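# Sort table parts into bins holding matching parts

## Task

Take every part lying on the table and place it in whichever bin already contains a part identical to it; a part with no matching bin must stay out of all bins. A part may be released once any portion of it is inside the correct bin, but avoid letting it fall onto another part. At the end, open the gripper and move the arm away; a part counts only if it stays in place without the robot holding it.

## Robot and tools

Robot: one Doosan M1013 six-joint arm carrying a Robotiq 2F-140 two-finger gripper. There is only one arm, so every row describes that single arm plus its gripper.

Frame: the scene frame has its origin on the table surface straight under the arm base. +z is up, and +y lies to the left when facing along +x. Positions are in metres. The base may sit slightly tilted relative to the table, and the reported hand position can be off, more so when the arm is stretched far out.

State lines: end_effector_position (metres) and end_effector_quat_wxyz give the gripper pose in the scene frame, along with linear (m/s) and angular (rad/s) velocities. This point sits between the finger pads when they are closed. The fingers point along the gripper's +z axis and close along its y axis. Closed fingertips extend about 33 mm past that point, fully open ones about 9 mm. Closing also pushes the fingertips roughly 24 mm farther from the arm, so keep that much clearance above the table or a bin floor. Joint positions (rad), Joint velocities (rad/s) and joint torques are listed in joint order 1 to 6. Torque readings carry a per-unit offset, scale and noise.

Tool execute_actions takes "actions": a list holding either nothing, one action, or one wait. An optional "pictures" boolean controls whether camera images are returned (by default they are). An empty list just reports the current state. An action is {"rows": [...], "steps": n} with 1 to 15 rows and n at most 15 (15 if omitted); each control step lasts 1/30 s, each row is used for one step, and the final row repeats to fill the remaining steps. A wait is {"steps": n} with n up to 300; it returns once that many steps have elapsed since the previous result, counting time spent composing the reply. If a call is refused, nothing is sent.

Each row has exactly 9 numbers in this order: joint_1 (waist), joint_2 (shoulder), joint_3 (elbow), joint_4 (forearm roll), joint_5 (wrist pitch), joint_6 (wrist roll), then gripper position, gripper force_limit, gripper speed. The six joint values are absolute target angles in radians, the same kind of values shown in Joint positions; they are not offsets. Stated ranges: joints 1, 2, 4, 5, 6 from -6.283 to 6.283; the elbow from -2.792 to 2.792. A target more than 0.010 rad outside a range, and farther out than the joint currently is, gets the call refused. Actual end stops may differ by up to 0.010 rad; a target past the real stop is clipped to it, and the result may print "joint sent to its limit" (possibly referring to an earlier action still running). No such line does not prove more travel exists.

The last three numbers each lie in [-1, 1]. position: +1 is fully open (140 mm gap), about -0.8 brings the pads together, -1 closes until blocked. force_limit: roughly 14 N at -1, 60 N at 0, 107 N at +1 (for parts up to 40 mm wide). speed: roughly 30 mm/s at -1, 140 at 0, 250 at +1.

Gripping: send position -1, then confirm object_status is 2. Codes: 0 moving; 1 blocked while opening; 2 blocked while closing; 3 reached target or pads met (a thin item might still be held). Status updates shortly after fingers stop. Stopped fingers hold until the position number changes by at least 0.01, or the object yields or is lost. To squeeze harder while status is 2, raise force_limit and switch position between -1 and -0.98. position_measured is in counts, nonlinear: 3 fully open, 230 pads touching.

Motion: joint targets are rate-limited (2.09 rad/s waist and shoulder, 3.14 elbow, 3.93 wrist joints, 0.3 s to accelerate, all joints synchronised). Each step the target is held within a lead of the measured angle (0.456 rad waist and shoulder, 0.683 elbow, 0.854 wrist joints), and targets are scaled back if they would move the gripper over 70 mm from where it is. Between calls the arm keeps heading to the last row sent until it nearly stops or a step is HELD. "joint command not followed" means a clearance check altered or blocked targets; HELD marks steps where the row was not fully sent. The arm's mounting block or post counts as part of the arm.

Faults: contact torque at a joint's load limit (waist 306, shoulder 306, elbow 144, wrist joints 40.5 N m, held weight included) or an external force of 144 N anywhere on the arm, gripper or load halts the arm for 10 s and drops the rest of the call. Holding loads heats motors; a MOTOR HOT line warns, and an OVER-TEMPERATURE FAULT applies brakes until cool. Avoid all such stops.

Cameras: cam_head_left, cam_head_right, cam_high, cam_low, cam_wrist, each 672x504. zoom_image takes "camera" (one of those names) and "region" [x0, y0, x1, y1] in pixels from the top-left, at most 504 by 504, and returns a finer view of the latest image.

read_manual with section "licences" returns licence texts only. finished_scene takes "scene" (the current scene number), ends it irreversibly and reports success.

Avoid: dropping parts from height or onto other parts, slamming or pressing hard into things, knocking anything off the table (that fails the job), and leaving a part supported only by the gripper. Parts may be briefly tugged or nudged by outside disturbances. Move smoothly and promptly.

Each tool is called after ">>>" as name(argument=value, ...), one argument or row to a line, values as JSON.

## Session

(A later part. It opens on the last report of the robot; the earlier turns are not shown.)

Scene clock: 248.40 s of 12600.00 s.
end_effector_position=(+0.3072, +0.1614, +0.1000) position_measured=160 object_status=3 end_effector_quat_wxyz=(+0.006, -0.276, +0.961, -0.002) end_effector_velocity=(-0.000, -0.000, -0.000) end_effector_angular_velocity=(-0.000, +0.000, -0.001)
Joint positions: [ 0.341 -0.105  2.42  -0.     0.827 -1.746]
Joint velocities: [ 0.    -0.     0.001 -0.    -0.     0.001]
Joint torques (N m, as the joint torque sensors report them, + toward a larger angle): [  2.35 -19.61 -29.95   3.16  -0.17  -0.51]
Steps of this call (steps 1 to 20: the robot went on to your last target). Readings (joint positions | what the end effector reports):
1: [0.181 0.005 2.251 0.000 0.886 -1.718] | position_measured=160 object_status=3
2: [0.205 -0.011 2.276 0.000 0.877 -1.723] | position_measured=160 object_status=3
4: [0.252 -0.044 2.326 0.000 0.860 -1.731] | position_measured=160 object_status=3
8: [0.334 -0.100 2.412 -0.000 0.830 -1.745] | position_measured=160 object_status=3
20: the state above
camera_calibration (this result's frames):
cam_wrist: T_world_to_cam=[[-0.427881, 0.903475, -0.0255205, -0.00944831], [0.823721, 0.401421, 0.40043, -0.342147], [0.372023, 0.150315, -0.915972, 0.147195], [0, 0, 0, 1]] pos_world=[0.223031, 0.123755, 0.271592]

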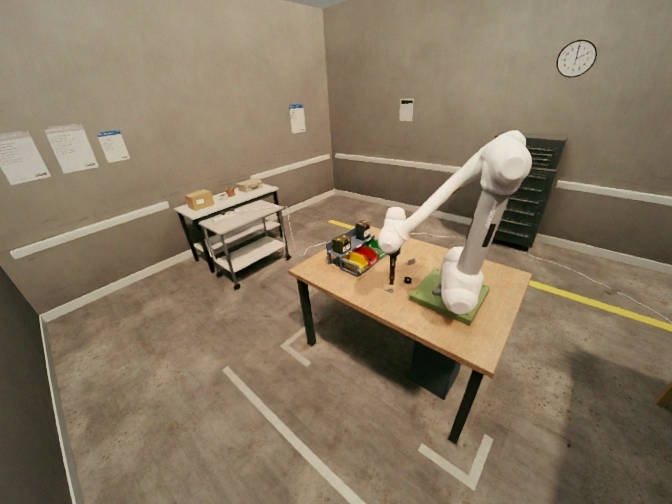

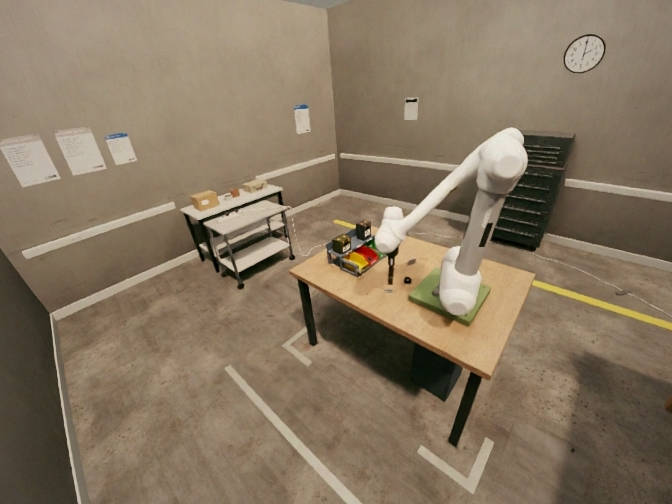

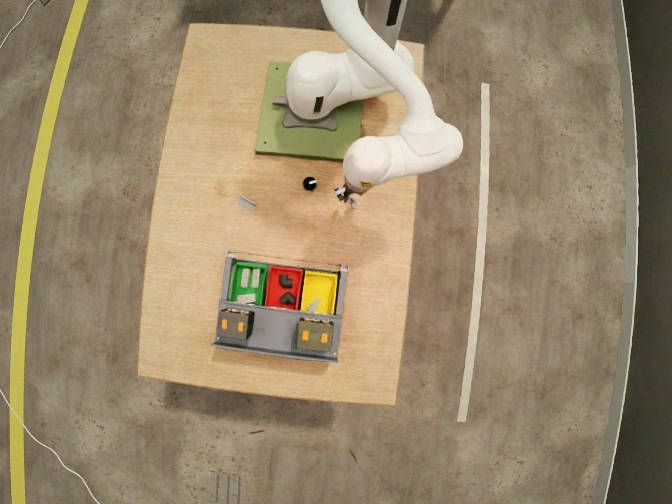

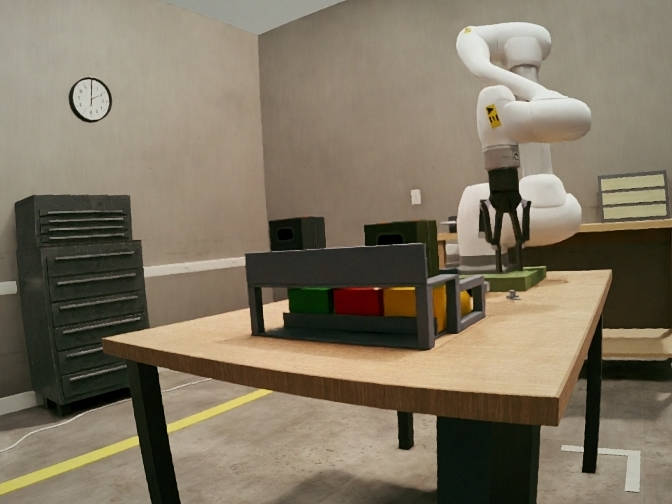

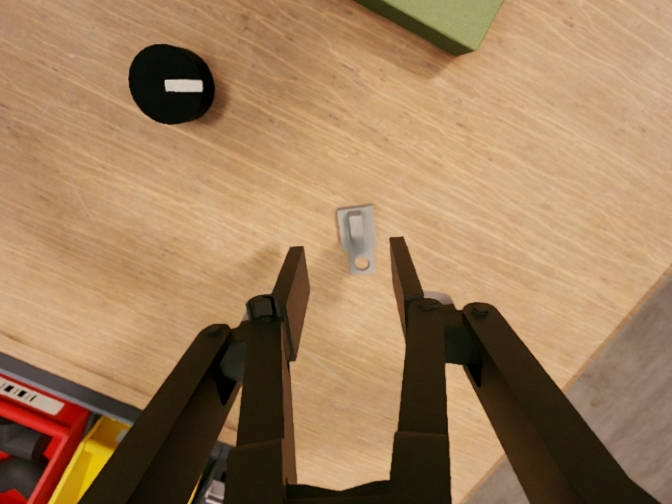

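>>> execute_actions(
  actions=[
    {"rows":[[0.359,0.0073,2.4726,0,0.6617,-1.73,-0.25,0.3,0]],"steps":12},
  ],
)

>>> execute_actions(
  actions=[
    {"rows":[[0.359,0.0073,2.4726,0,0.6617,-1.73,-1,0.3,-0.3]]},
  ],
)

Scene clock: 258.23 s of 12600.00 s.
end_effector_position=(+0.3069, +0.1675, +0.0410) position_measured=160 object_status=3 end_effector_quat_wxyz=(+0.006, -0.276, +0.961, -0.002) end_effector_velocity=(+0.001, +0.000, +0.000) end_effector_angular_velocity=(+0.001, -0.001, +0.000)
Joint positions: [ 0.359  0.007  2.473  0.     0.662 -1.73 ]
Joint velocities: [-0.     0.    -0.     0.    -0.002 -0.001]
Joint torques (N m, as the joint torque sensors report them, + toward a larger angle): [  1.28 -29.82 -24.52   2.77  -0.41  -0.43]
Steps of this call (steps 1 to 15: the robot went on to your last target; steps 16 to 90: nothing new was sent; then 6.43 s passed at rest; steps 91 to 102: all 12 steps of this action). Readings (joint positions | what the end effector reports):
91: [0.342 -0.105 2.420 0.000 0.827 -1.746] | position_measured=160 object_status=3
92: [0.342 -0.102 2.422 0.000 0.821 -1.746] | position_measured=160 object_status=3
94: [0.347 -0.073 2.436 0.000 0.778 -1.741] | position_measured=160 object_status=3
98: [0.358 0.005 2.472 0.000 0.666 -1.730] | position_measured=160 object_status=3
102: the state above
camera_calibration (this result's frames):
cam_wrist: T_world_to_cam=[[-0.429257, 0.902822, -0.0255214, -0.0160538], [0.823039, 0.402647, 0.400602, -0.320745], [0.371948, 0.150956, -0.915897, 0.0922734], [0, 0, 0, 1]] pos_world=[0.222774, 0.129712, 0.212594]

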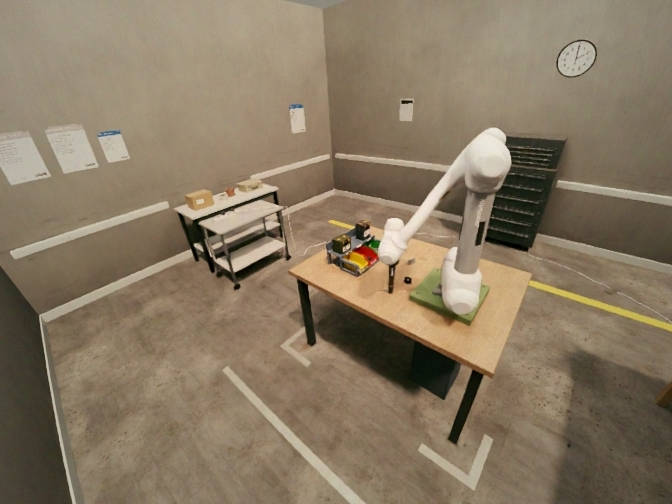

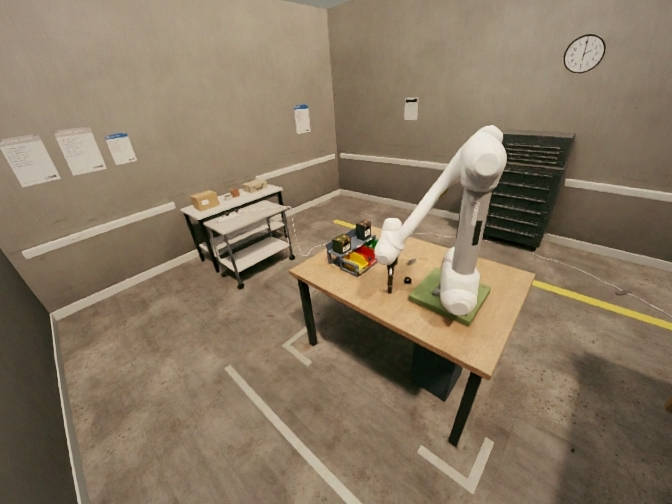

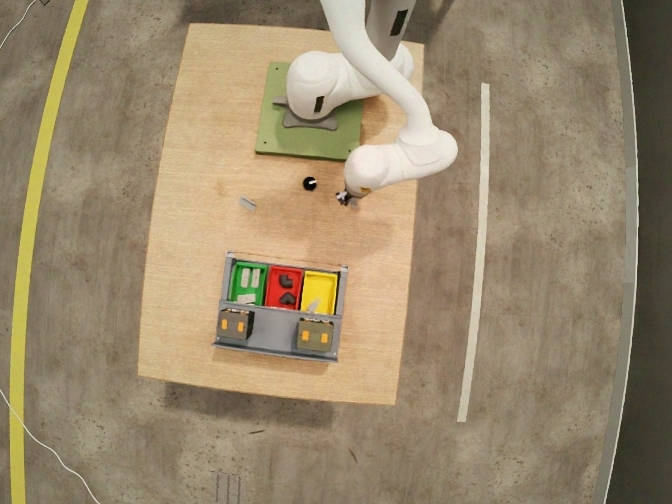

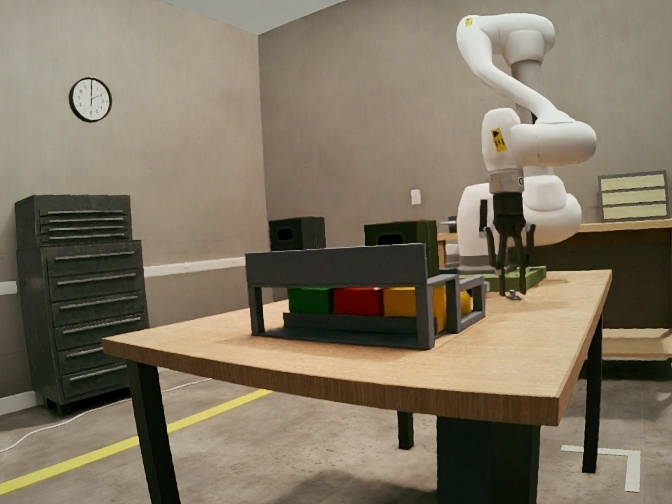

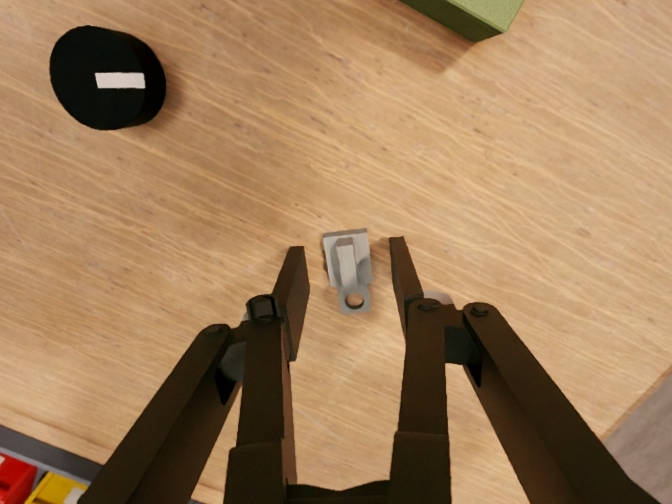

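Scene clock: 258.73 s of 12600.00 s.
end_effector_position=(+0.3074, +0.1677, +0.0413) position_measured=223 object_status=0 end_effector_quat_wxyz=(+0.006, -0.276, +0.961, -0.002) end_effector_velocity=(-0.001, -0.000, -0.000) end_effector_angular_velocity=(+0.000, +0.003, -0.002)
Joint positions: [ 0.359  0.007  2.472 -0.     0.662 -1.73 ]
Joint velocities: [-0.001  0.     0.001  0.002  0.001 -0.001]
Joint torques (N m, as the joint torque sensors report them, + toward a larger angle): [ 7.79 10.98 14.36  8.23  0.04 -0.31]
Steps of this call (steps 1 to 15: all 15 steps of this action). Readings (joint positions | what the end effector reports):
1: [0.359 0.007 2.473 0.000 0.662 -1.730] | position_measured=160 object_status=0
2: [0.359 0.007 2.473 0.000 0.662 -1.730] | position_measured=163 object_status=0
4: [0.359 0.007 2.473 0.000 0.662 -1.730] | position_measured=174 object_status=0
8: [0.359 0.007 2.472 -0.000 0.662 -1.730] | position_measured=197 object_status=0
15: the state above
camera_calibration (this result's frames):
cam_wrist: T_world_to_cam=[[-0.429403, 0.902747, -0.0256881, -0.0159363], [0.822607, 0.402706, 0.40143, -0.321287], [0.372734, 0.151244, -0.91553, 0.0919541], [0, 0, 0, 1]] pos_world=[0.223176, 0.129863, 0.212752]

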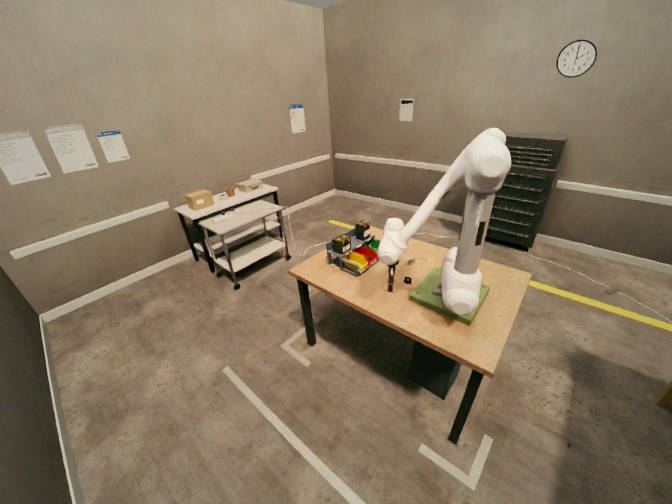

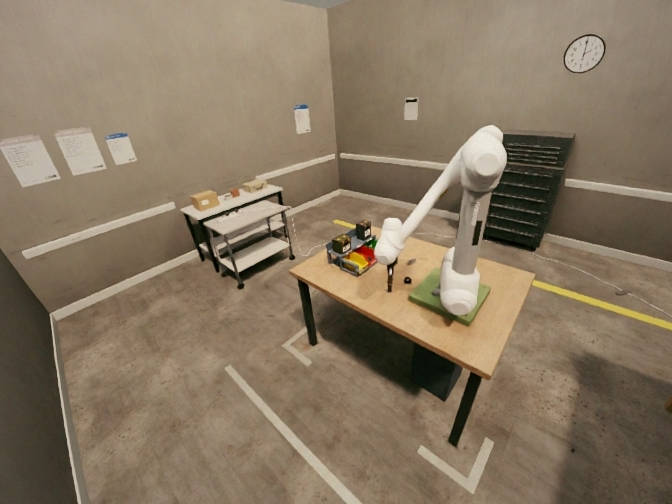

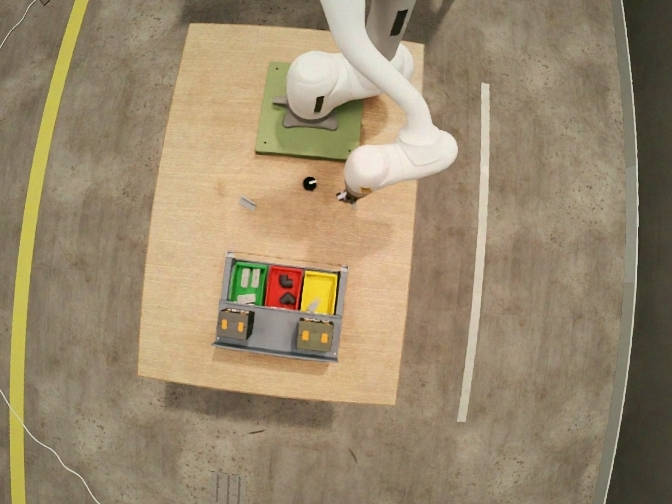

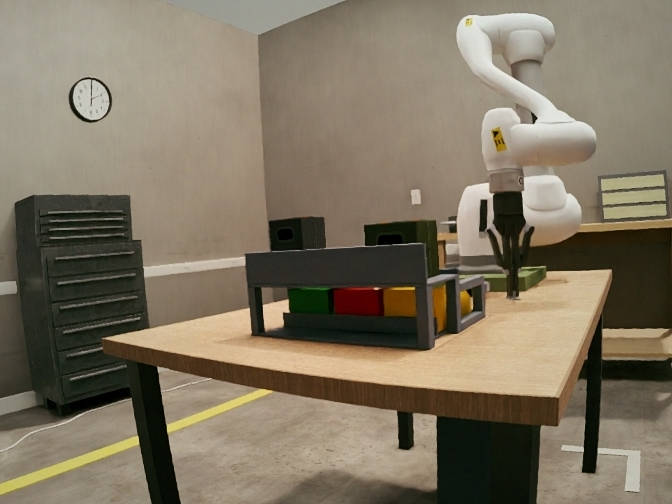

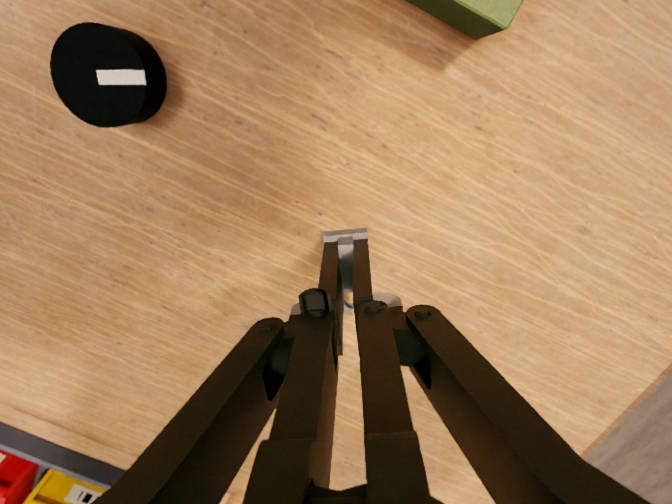

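Pressing hard; lift now. Yellow bin y≈0.09.

>>> execute_actions(
  actions=[
    {"rows":[[0.359,-0.135,2.40,0,0.877,-1.73,-1,0.3,-0.3]],"steps":10},
  ],
  pictures=false,
)

>>> execute_actions(
  actions=[
    {"rows":[[0.05,0.2196,1.9202,0,1.002,-1.48,-1,0.3,-0.3]]},
  ],
  pictures=false,
)

>>> execute_actions(
  actions=[
    {"steps":14},
  ],
  pictures=false,
)

>>> execute_actions(
  actions=[
    {"rows":[[0.05,0.2915,1.9786,0,0.8715,-1.48,-1,0.3,-0.3]],"steps":12},
  ],
)

Scene clock: 269.10 s of 12600.00 s.
end_effector_position=(+0.3082, +0.1679, +0.0416) position_measured=224 object_status=2 end_effector_quat_wxyz=(+0.007, -0.277, +0.961, -0.003) end_effector_velocity=(+0.001, +0.000, +0.000) end_effector_angular_velocity=(+0.001, -0.001, -0.003)
Joint positions: [ 0.359  0.007  2.471 -0.001  0.662 -1.73 ]
Joint velocities: [-0.001 -0.    -0.     0.    -0.     0.002]
Joint torques (N m, as the joint torque sensors report them, + toward a larger angle): [  0.2  -14.57 -17.76   4.12  -3.6    0.14]
FORCE FAULT: contact force on the arm reached its limit, and the arm stopped for 10 seconds. The contact can be on any part of the arm, not only on its tool. The arm's remaining commands of this call were not run. The arm holds still and accepts commands again. Move the arm away from the contact; if what it grips holds it there, let go first. Pushing or pulling that hard again can fault the arm again.
The stop began at step 11 of this call (marked STOPPED below). From that step on the arm followed nothing that you had sent. 10 steps, steps kept back included, did not run and will not run. Nothing is kept back now, and the robot has no last target.
Steps of this call (steps 1 to 10: the robot went on to your last target; steps 11 to 311: the stop). Readings (joint positions | what the end effector reports):
1: [0.359 0.007 2.472 -0.000 0.662 -1.730] | position_measured=223 object_status=0
2: [0.359 0.007 2.472 -0.000 0.662 -1.730] | position_measured=223 object_status=0
4: [0.359 0.007 2.472 -0.000 0.662 -1.730] | position_measured=223 object_status=2
8: [0.359 0.007 2.472 0.000 0.662 -1.730] | position_measured=223 object_status=2
11: [0.359 0.007 2.471 -0.001 0.662 -1.730] | position_measured=223 object_status=2 STOPPED
311: the state above

Scene clock: 269.13 s of 12600.00 s.
end_effector_position=(+0.3082, +0.1679, +0.0416) position_measured=224 object_status=2 end_effector_quat_wxyz=(+0.007, -0.277, +0.961, -0.003) end_effector_velocity=(-0.001, +0.000, +0.000) end_effector_angular_velocity=(-0.001, +0.001, +0.000)
Joint positions: [ 0.359  0.007  2.471 -0.001  0.662 -1.73 ]
Joint velocities: [ 0.001 -0.    -0.    -0.     0.002  0.001]
Joint torques (N m, as the joint torque sensors report them, + toward a larger angle): [  1.8  -19.06 -18.46   3.82  -3.41  -0.12]
A stop began in an earlier call of the same reply, so what this call sent did not run. Send another action.
Steps of this call (step 1: nothing new was sent). Readings (joint positions | what the end effector reports):
1: the state above

Scene clock: 269.17 s of 12600.00 s.
end_effector_position=(+0.3082, +0.1679, +0.0416) position_measured=224 object_status=2 end_effector_quat_wxyz=(+0.007, -0.277, +0.961, -0.003) end_effector_velocity=(-0.000, -0.000, +0.000) end_effector_angular_velocity=(-0.001, +0.002, -0.002)
Joint positions: [ 0.359  0.007  2.471 -0.001  0.662 -1.73 ]
Joint velocities: [ 0.     0.    -0.     0.     0.002  0.001]
Joint torques (N m, as the joint torque sensors report them, + toward a larger angle): [  2.11 -13.97 -17.76   3.96  -3.4   -0.17]
A stop began in an earlier call of the same reply, so what this call sent did not run. Send another action.
Steps of this call (step 1: nothing new was sent). Readings (joint positions | what the end effector reports):
1: the state above

Scene clock: 269.20 s of 12600.00 s.
end_effector_position=(+0.3082, +0.1679, +0.0416) position_measured=224 object_status=2 end_effector_quat_wxyz=(+0.007, -0.277, +0.961, -0.003) end_effector_velocity=(+0.000, +0.000, +0.000) end_effector_angular_velocity=(+0.000, -0.000, +0.000)
Joint positions: [ 0.359  0.007  2.471 -0.001  0.662 -1.73 ]
Joint velocities: [ 0. -0.  0. -0. -0.  0.]
Joint torques (N m, as the joint torque sensors report them, + toward a larger angle): [ -0.76 -13.73 -17.17   3.82  -3.52  -0.33]
A stop began in an earlier call of the same reply, so what this call sent did not run. Send another action.
Steps of this call (step 1: nothing new was sent). Readings (joint positions | what the end effector reports):
1: the state above
camera_calibration (this result's frames):
cam_wrist: T_world_to_cam=[[-0.429806, 0.902543, -0.0261395, -0.0155745], [0.821941, 0.403077, 0.40242, -0.322033], [0.373737, 0.151477, -0.915082, 0.0916379], [0, 0, 0, 1]] pos_world=[0.22375, 0.12998, 0.213042]

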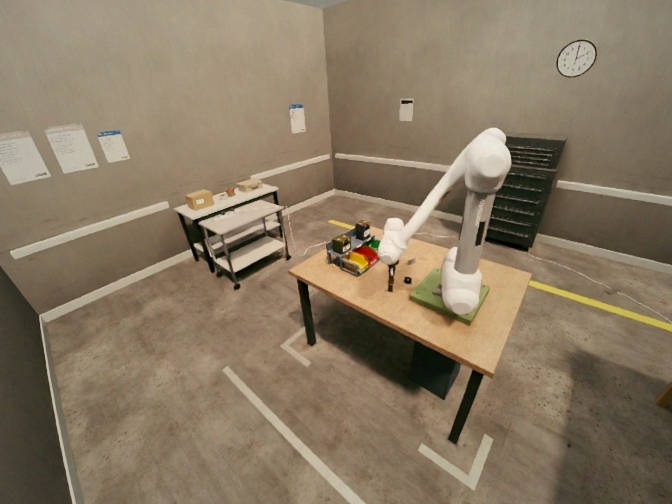

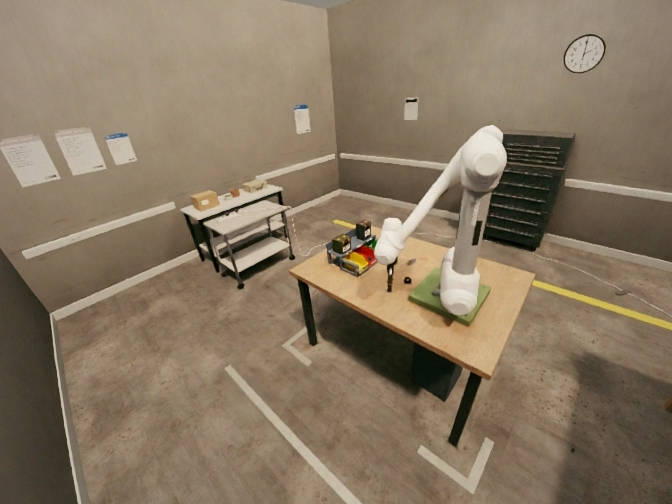

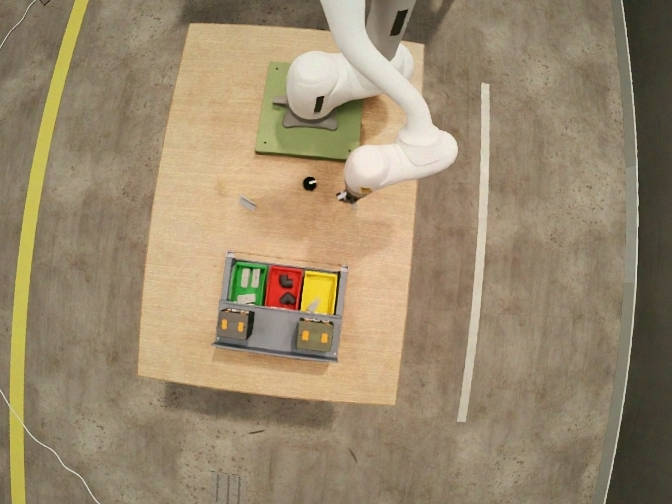

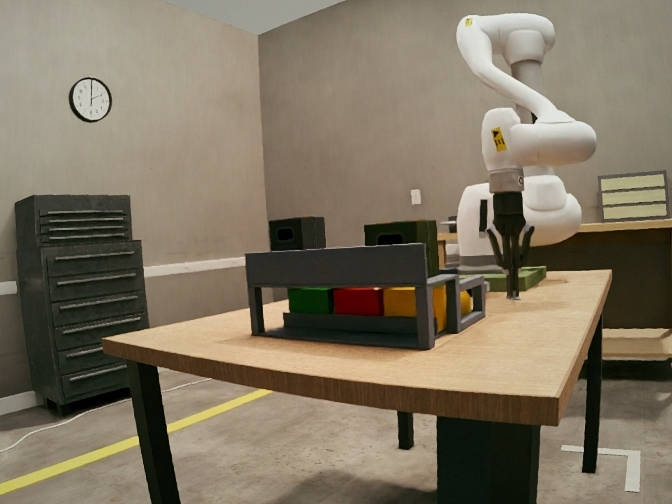

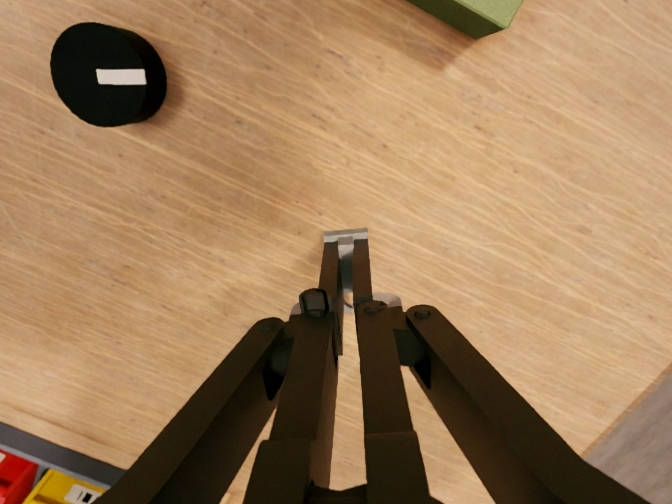

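>>> execute_actions(
  actions=[
    {"rows":[[0.359,-0.135,2.40,0,0.877,-1.73,-1,0.3,-0.3]],"steps":10},
  ],
  pictures=false,
)

>>> execute_actions(
  actions=[
    {"rows":[[0.05,0.2196,1.9202,0,1.002,-1.48,-1,0.3,-0.3]]},
  ],
  pictures=false,
)

>>> execute_actions(
  actions=[
    {"steps":14},
  ],
  pictures=false,
)

>>> execute_actions(
  actions=[
    {"rows":[[0.05,0.2915,1.9786,0,0.8715,-1.48,-1,0.3,-0.3]],"steps":12},
  ],
)

Scene clock: 277.73 s of 12600.00 s.
end_effector_position=(+0.3044, +0.1670, +0.1187) position_measured=224 object_status=2 end_effector_quat_wxyz=(+0.006, -0.276, +0.961, -0.002) end_effector_velocity=(-0.009, -0.004, +0.002) end_effector_angular_velocity=(-0.009, +0.022, +0.001)
Joint positions: [ 0.359 -0.135  2.4    0.     0.876 -1.73 ]
Joint velocities: [ 0.    -0.005  0.    -0.     0.029 -0.001]
Joint torques (N m, as the joint torque sensors report them, + toward a larger angle): [ -5.3    4.99 -22.72   2.33  -0.14  -0.28]
Steps of this call (steps 1 to 90: nothing new was sent; then 5.20 s passed at rest; steps 91 to 100: all 10 steps of this action). Readings (joint positions | what the end effector reports):
91: [0.359 0.007 2.471 -0.001 0.662 -1.730] | position_measured=224 object_status=2
92: [0.359 0.004 2.469 -0.001 0.667 -1.730] | position_measured=224 object_status=2
94: [0.359 -0.026 2.455 -0.001 0.713 -1.730] | position_measured=224 object_status=2
98: [0.359 -0.124 2.405 -0.000 0.859 -1.730] | position_measured=224 object_status=2
100: the state above

Scene clock: 278.23 s of 12600.00 s.
end_effector_position=(+0.5286, +0.1248, +0.1639) position_measured=224 object_status=2 end_effector_quat_wxyz=(+0.006, -0.069, +0.998, -0.001) end_effector_velocity=(+0.505, -0.210, +0.055) end_effector_angular_velocity=(+0.011, +0.001, -0.968)
Joint positions: [ 0.126  0.133  2.038  0.     0.971 -1.541]
Joint velocities: [-0.536  0.615 -0.83   0.     0.217  0.431]
Joint torques (N m, as the joint torque sensors report them, + toward a larger angle): [  0.29 -50.13 -32.63   3.26   0.36  -0.12]
Steps of this call (steps 1 to 15: all 15 steps of this action). Readings (joint positions | what the end effector reports):
1: [0.359 -0.135 2.400 0.000 0.877 -1.730] | position_measured=224 object_status=2
2: [0.356 -0.132 2.395 0.000 0.878 -1.728] | position_measured=224 object_status=2
4: [0.330 -0.102 2.355 0.000 0.889 -1.706] | position_measured=224 object_status=2
8: [0.254 -0.014 2.237 0.000 0.919 -1.645] | position_measured=224 object_status=2
15: the state above

Scene clock: 278.70 s of 12600.00 s.
end_effector_position=(+0.5986, +0.0901, +0.1697) position_measured=224 object_status=2 end_effector_quat_wxyz=(+0.006, -0.000, +1.000, -0.001) end_effector_velocity=(+0.001, +0.001, +0.001) end_effector_angular_velocity=(+0.000, -0.001, +0.002)
Joint positions: [ 0.05   0.22   1.92   0.     1.002 -1.48 ]
Joint velocities: [ 0.001  0.    -0.001 -0.    -0.    -0.001]
Joint torques (N m, as the joint torque sensors report them, + toward a larger angle): [ -0.11 -59.58 -35.99   3.73  -0.11  -0.2 ]
Steps of this call (steps 1 to 14: the robot went on to your last target). Readings (joint positions | what the end effector reports):
1: [0.108 0.153 2.010 0.000 0.979 -1.527] | position_measured=224 object_status=2
2: [0.090 0.174 1.982 0.000 0.986 -1.512] | position_measured=224 object_status=2
4: [0.060 0.209 1.935 0.000 0.998 -1.488] | position_measured=224 object_status=2
8: [0.050 0.220 1.921 0.000 1.002 -1.480] | position_measured=224 object_status=2
14: the state above

Scene clock: 279.10 s of 12600.00 s.
end_effector_position=(+0.5995, +0.0900, +0.0997) position_measured=224 object_status=2 end_effector_quat_wxyz=(+0.006, -0.000, +1.000, -0.001) end_effector_velocity=(-0.001, +0.000, +0.000) end_effector_angular_velocity=(+0.000, -0.001, -0.001)
Joint positions: [ 0.05   0.292  1.979 -0.     0.872 -1.48 ]
Joint velocities: [ 0.001 -0.002  0.002  0.    -0.001  0.001]
Joint torques (N m, as the joint torque sensors report them, + toward a larger angle): [ -0.67 -62.36 -32.23   2.94  -0.12  -0.45]
Steps of this call (steps 1 to 12: all 12 steps of this action). Readings (joint positions | what the end effector reports):
1: [0.050 0.220 1.920 0.000 1.002 -1.480] | position_measured=224 object_status=2
2: [0.050 0.223 1.923 0.000 0.996 -1.480] | position_measured=224 object_status=2
4: [0.050 0.252 1.947 0.000 0.941 -1.480] | position_measured=224 object_status=2
8: [0.050 0.292 1.979 -0.000 0.872 -1.480] | position_measured=224 object_status=2
12: the state above
camera_calibration (this result's frames):
cam_wrist: T_world_to_cam=[[0.114837, 0.993201, -0.0191039, -0.153898], [0.910316, -0.0975166, 0.402263, -0.561337], [0.397665, -0.0635854, -0.915325, 0.0526758], [0, 0, 0, 1]] pos_world=[0.50772, 0.101461, 0.271081]

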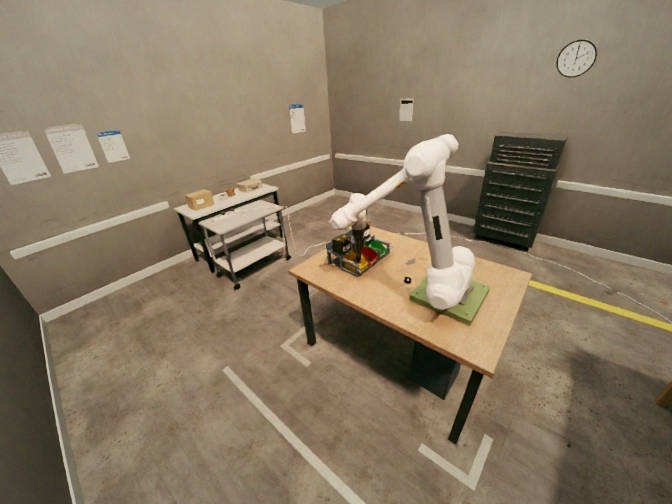

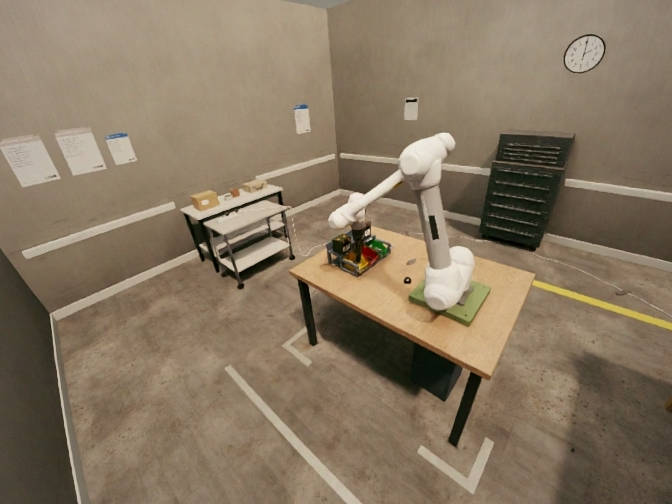

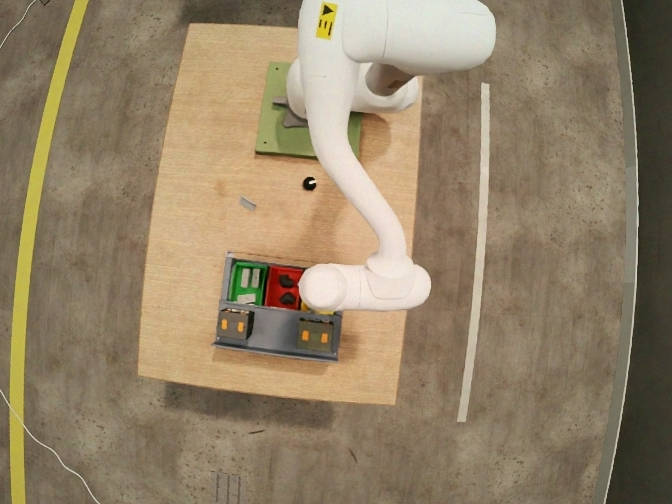

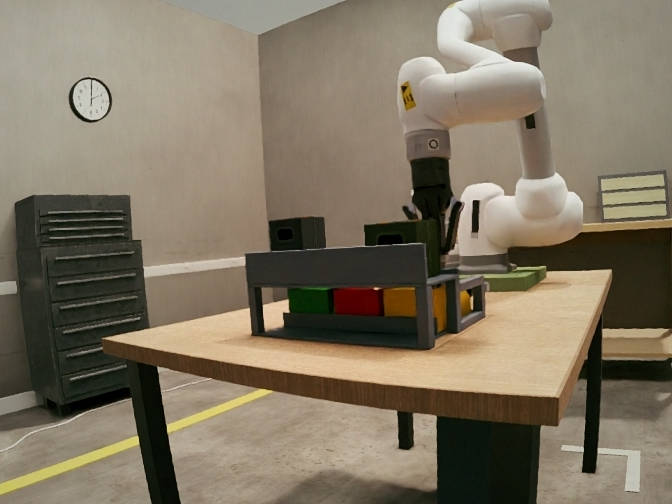

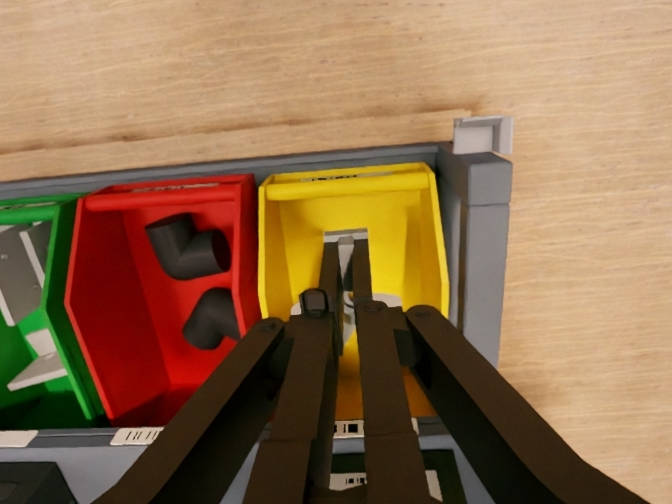

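Existing part starts at x≈0.645; clear.

>>> execute_actions(
  actions=[
    {"rows":[[0.05,0.340,2.0065,0,0.795,-1.48,-1,0.3,-0.3]],"steps":10},
  ],
  pictures=false,
)

>>> execute_actions(
  actions=[
    {"rows":[[0.05,0.340,2.0065,0,0.795,-1.48,-0.45,0.3,-0.3]],"steps":12},
  ],
  pictures=false,
)

>>> execute_actions(
  actions=[
    {"rows":[[0.05,0.2196,1.9202,0,1.002,-1.48,-0.45,0.3,-0.3]],"steps":10},
  ],
  pictures=false,
)

>>> execute_actions(
  actions=[
    {"rows":[[0.0,0.0,2.05,0,1.09,-1.48,0.8,0.3,0.5]]},
  ],
)

Scene clock: 287.17 s of 12600.00 s.
end_effector_position=(+0.5999, +0.0898, +0.0587) position_measured=224 object_status=2 end_effector_quat_wxyz=(+0.006, -0.000, +1.000, -0.001) end_effector_velocity=(+0.001, -0.001, -0.000) end_effector_angular_velocity=(+0.000, -0.001, -0.001)
Joint positions: [ 0.05   0.34   2.007 -0.     0.795 -1.48 ]
Joint velocities: [-0.001  0.001 -0.    -0.    -0.001  0.   ]
Joint torques (N m, as the joint torque sensors report them, + toward a larger angle): [ -0.68 -63.08 -30.55   2.91  -0.26  -0.39]
Steps of this call (steps 1 to 15: the robot went on to your last target; steps 16 to 90: nothing new was sent; then 4.73 s passed at rest; steps 91 to 100: all 10 steps of this action). Readings (joint positions | what the end effector reports):
91: [0.050 0.292 1.979 0.000 0.871 -1.480] | position_measured=224 object_status=2
92: [0.050 0.294 1.980 0.000 0.865 -1.480] | position_measured=224 object_status=2
94: [0.050 0.322 1.996 0.000 0.822 -1.480] | position_measured=224 object_status=2
98: [0.050 0.340 2.007 -0.000 0.795 -1.480] | position_measured=224 object_status=2
100: the state above

Scene clock: 287.57 s of 12600.00 s.
end_effector_position=(+0.6000, +0.0898, +0.0588) position_measured=186 object_status=0 end_effector_quat_wxyz=(+0.006, -0.000, +1.000, -0.001) end_effector_velocity=(-0.001, -0.000, -0.000) end_effector_angular_velocity=(-0.000, +0.002, +0.002)
Joint positions: [ 0.05   0.34   2.007 -0.     0.795 -1.48 ]
Joint velocities: [-0.     0.     0.     0.     0.001 -0.002]
Joint torques (N m, as the joint torque sensors report them, + toward a larger angle): [ -0.35 -63.56 -29.39   2.97  -0.32  -0.2 ]
Steps of this call (steps 1 to 12: all 12 steps of this action). Readings (joint positions | what the end effector reports):
1: [0.050 0.340 2.007 -0.000 0.795 -1.480] | position_measured=224 object_status=0
2: [0.050 0.340 2.007 -0.000 0.795 -1.480] | position_measured=224 object_status=0
4: [0.050 0.340 2.007 -0.000 0.795 -1.480] | position_measured=210 object_status=0
8: [0.050 0.340 2.007 -0.000 0.795 -1.480] | position_measured=188 object_status=0
12: the state above

Scene clock: 287.90 s of 12600.00 s.
end_effector_position=(+0.5990, +0.0901, +0.1698) position_measured=186 object_status=3 end_effector_quat_wxyz=(+0.007, -0.000, +1.000, -0.001) end_effector_velocity=(-0.010, +0.000, +0.001) end_effector_angular_velocity=(-0.003, +0.030, +0.002)
Joint positions: [ 0.05   0.219  1.92   0.     1.001 -1.48 ]
Joint velocities: [ 0.002 -0.001  0.     0.     0.031  0.   ]
Joint torques (N m, as the joint torque sensors report them, + toward a larger angle): [ -6.07 -18.47 -19.05   2.33   0.1    0.02]
Steps of this call (steps 1 to 10: all 10 steps of this action). Readings (joint positions | what the end effector reports):
1: [0.050 0.340 2.006 0.000 0.795 -1.480] | position_measured=186 object_status=0
2: [0.050 0.336 2.004 -0.000 0.801 -1.480] | position_measured=186 object_status=3
4: [0.050 0.307 1.983 -0.000 0.853 -1.480] | position_measured=186 object_status=3
8: [0.050 0.230 1.927 0.000 0.983 -1.480] | position_measured=186 object_status=3
10: the state above

Scene clock: 288.40 s of 12600.00 s.
end_effector_position=(+0.4925, +0.0555, +0.2267) position_measured=45 object_status=0 end_effector_quat_wxyz=(+0.007, +0.025, +1.000, -0.001) end_effector_velocity=(-0.001, +0.001, +0.000) end_effector_angular_velocity=(-0.000, +0.003, +0.002)
Joint positions: [ 0.    0.    2.05 -0.    1.09 -1.48]
Joint velocities: [ 0.002 -0.    -0.    -0.     0.003  0.   ]
Joint torques (N m, as the joint torque sensors report them, + toward a larger angle): [ -1.17 -36.86 -36.25   3.68  -0.08  -0.54]
Steps of this call (steps 1 to 15: all 15 steps of this action). Readings (joint positions | what the end effector reports):
1: [0.050 0.219 1.920 0.000 1.002 -1.480] | position_measured=186 object_status=0
2: [0.049 0.216 1.923 0.000 1.003 -1.480] | position_measured=182 object_status=0
4: [0.041 0.187 1.942 0.000 1.015 -1.480] | position_measured=160 object_status=0
8: [0.015 0.071 2.009 -0.000 1.061 -1.480] | position_measured=118 object_status=0
15: the state above
camera_calibration (this result's frames):
cam_wrist: T_world_to_cam=[[0.16441, 0.986226, -0.0180807, -0.129173], [0.903496, -0.143212, 0.403963, -0.512895], [0.395809, -0.0827511, -0.914597, 0.211152], [0, 0, 0, 1]] pos_world=[0.40106, 0.0714137, 0.397974]

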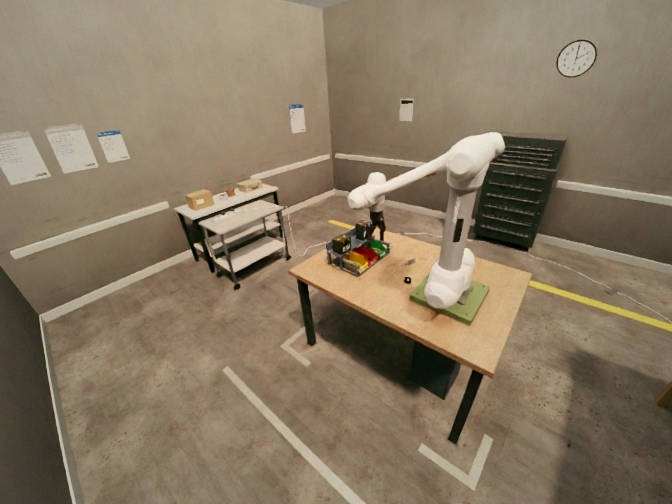

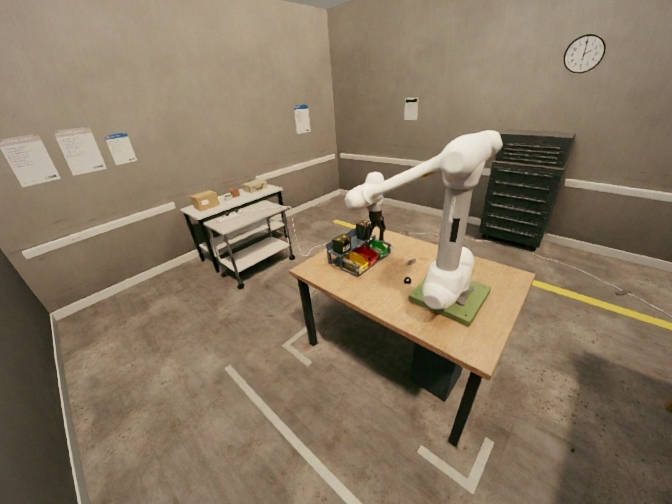

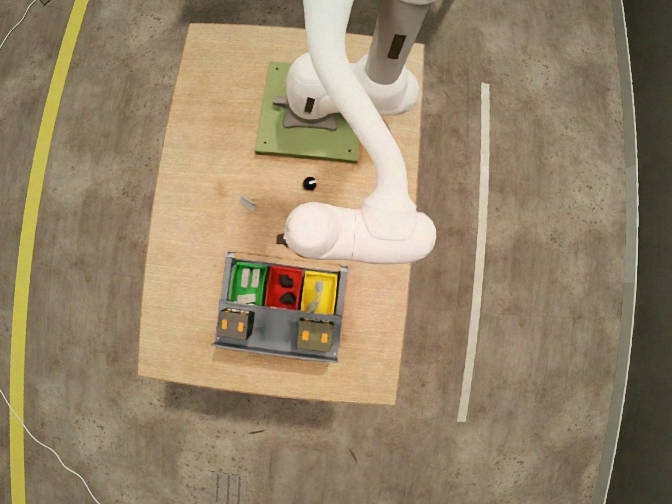

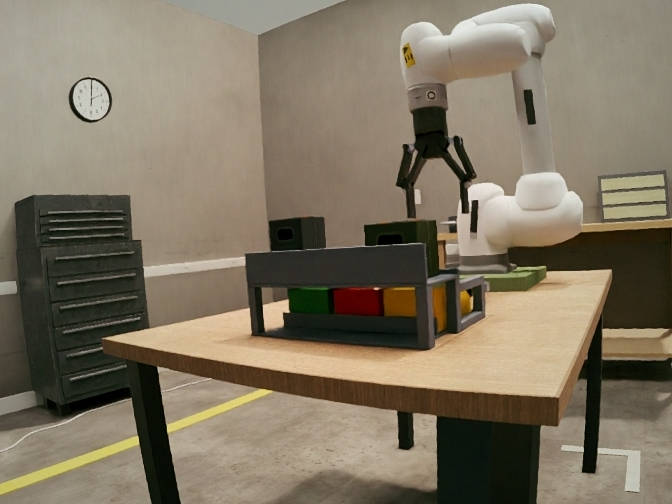

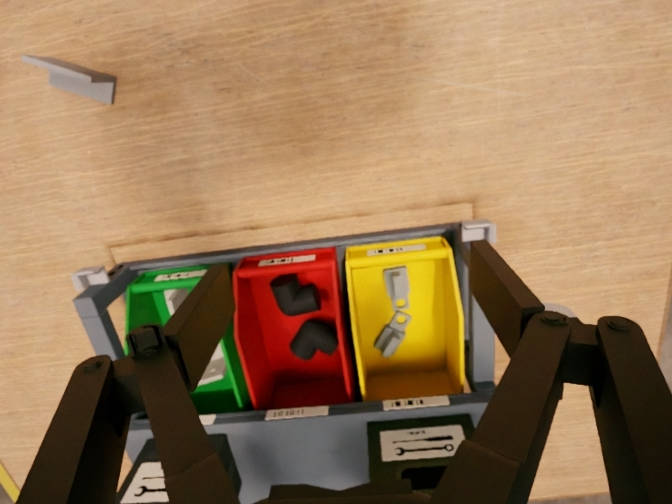

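>>> finished_scene(
  scene=1,
)

The scene is finished: the task was done.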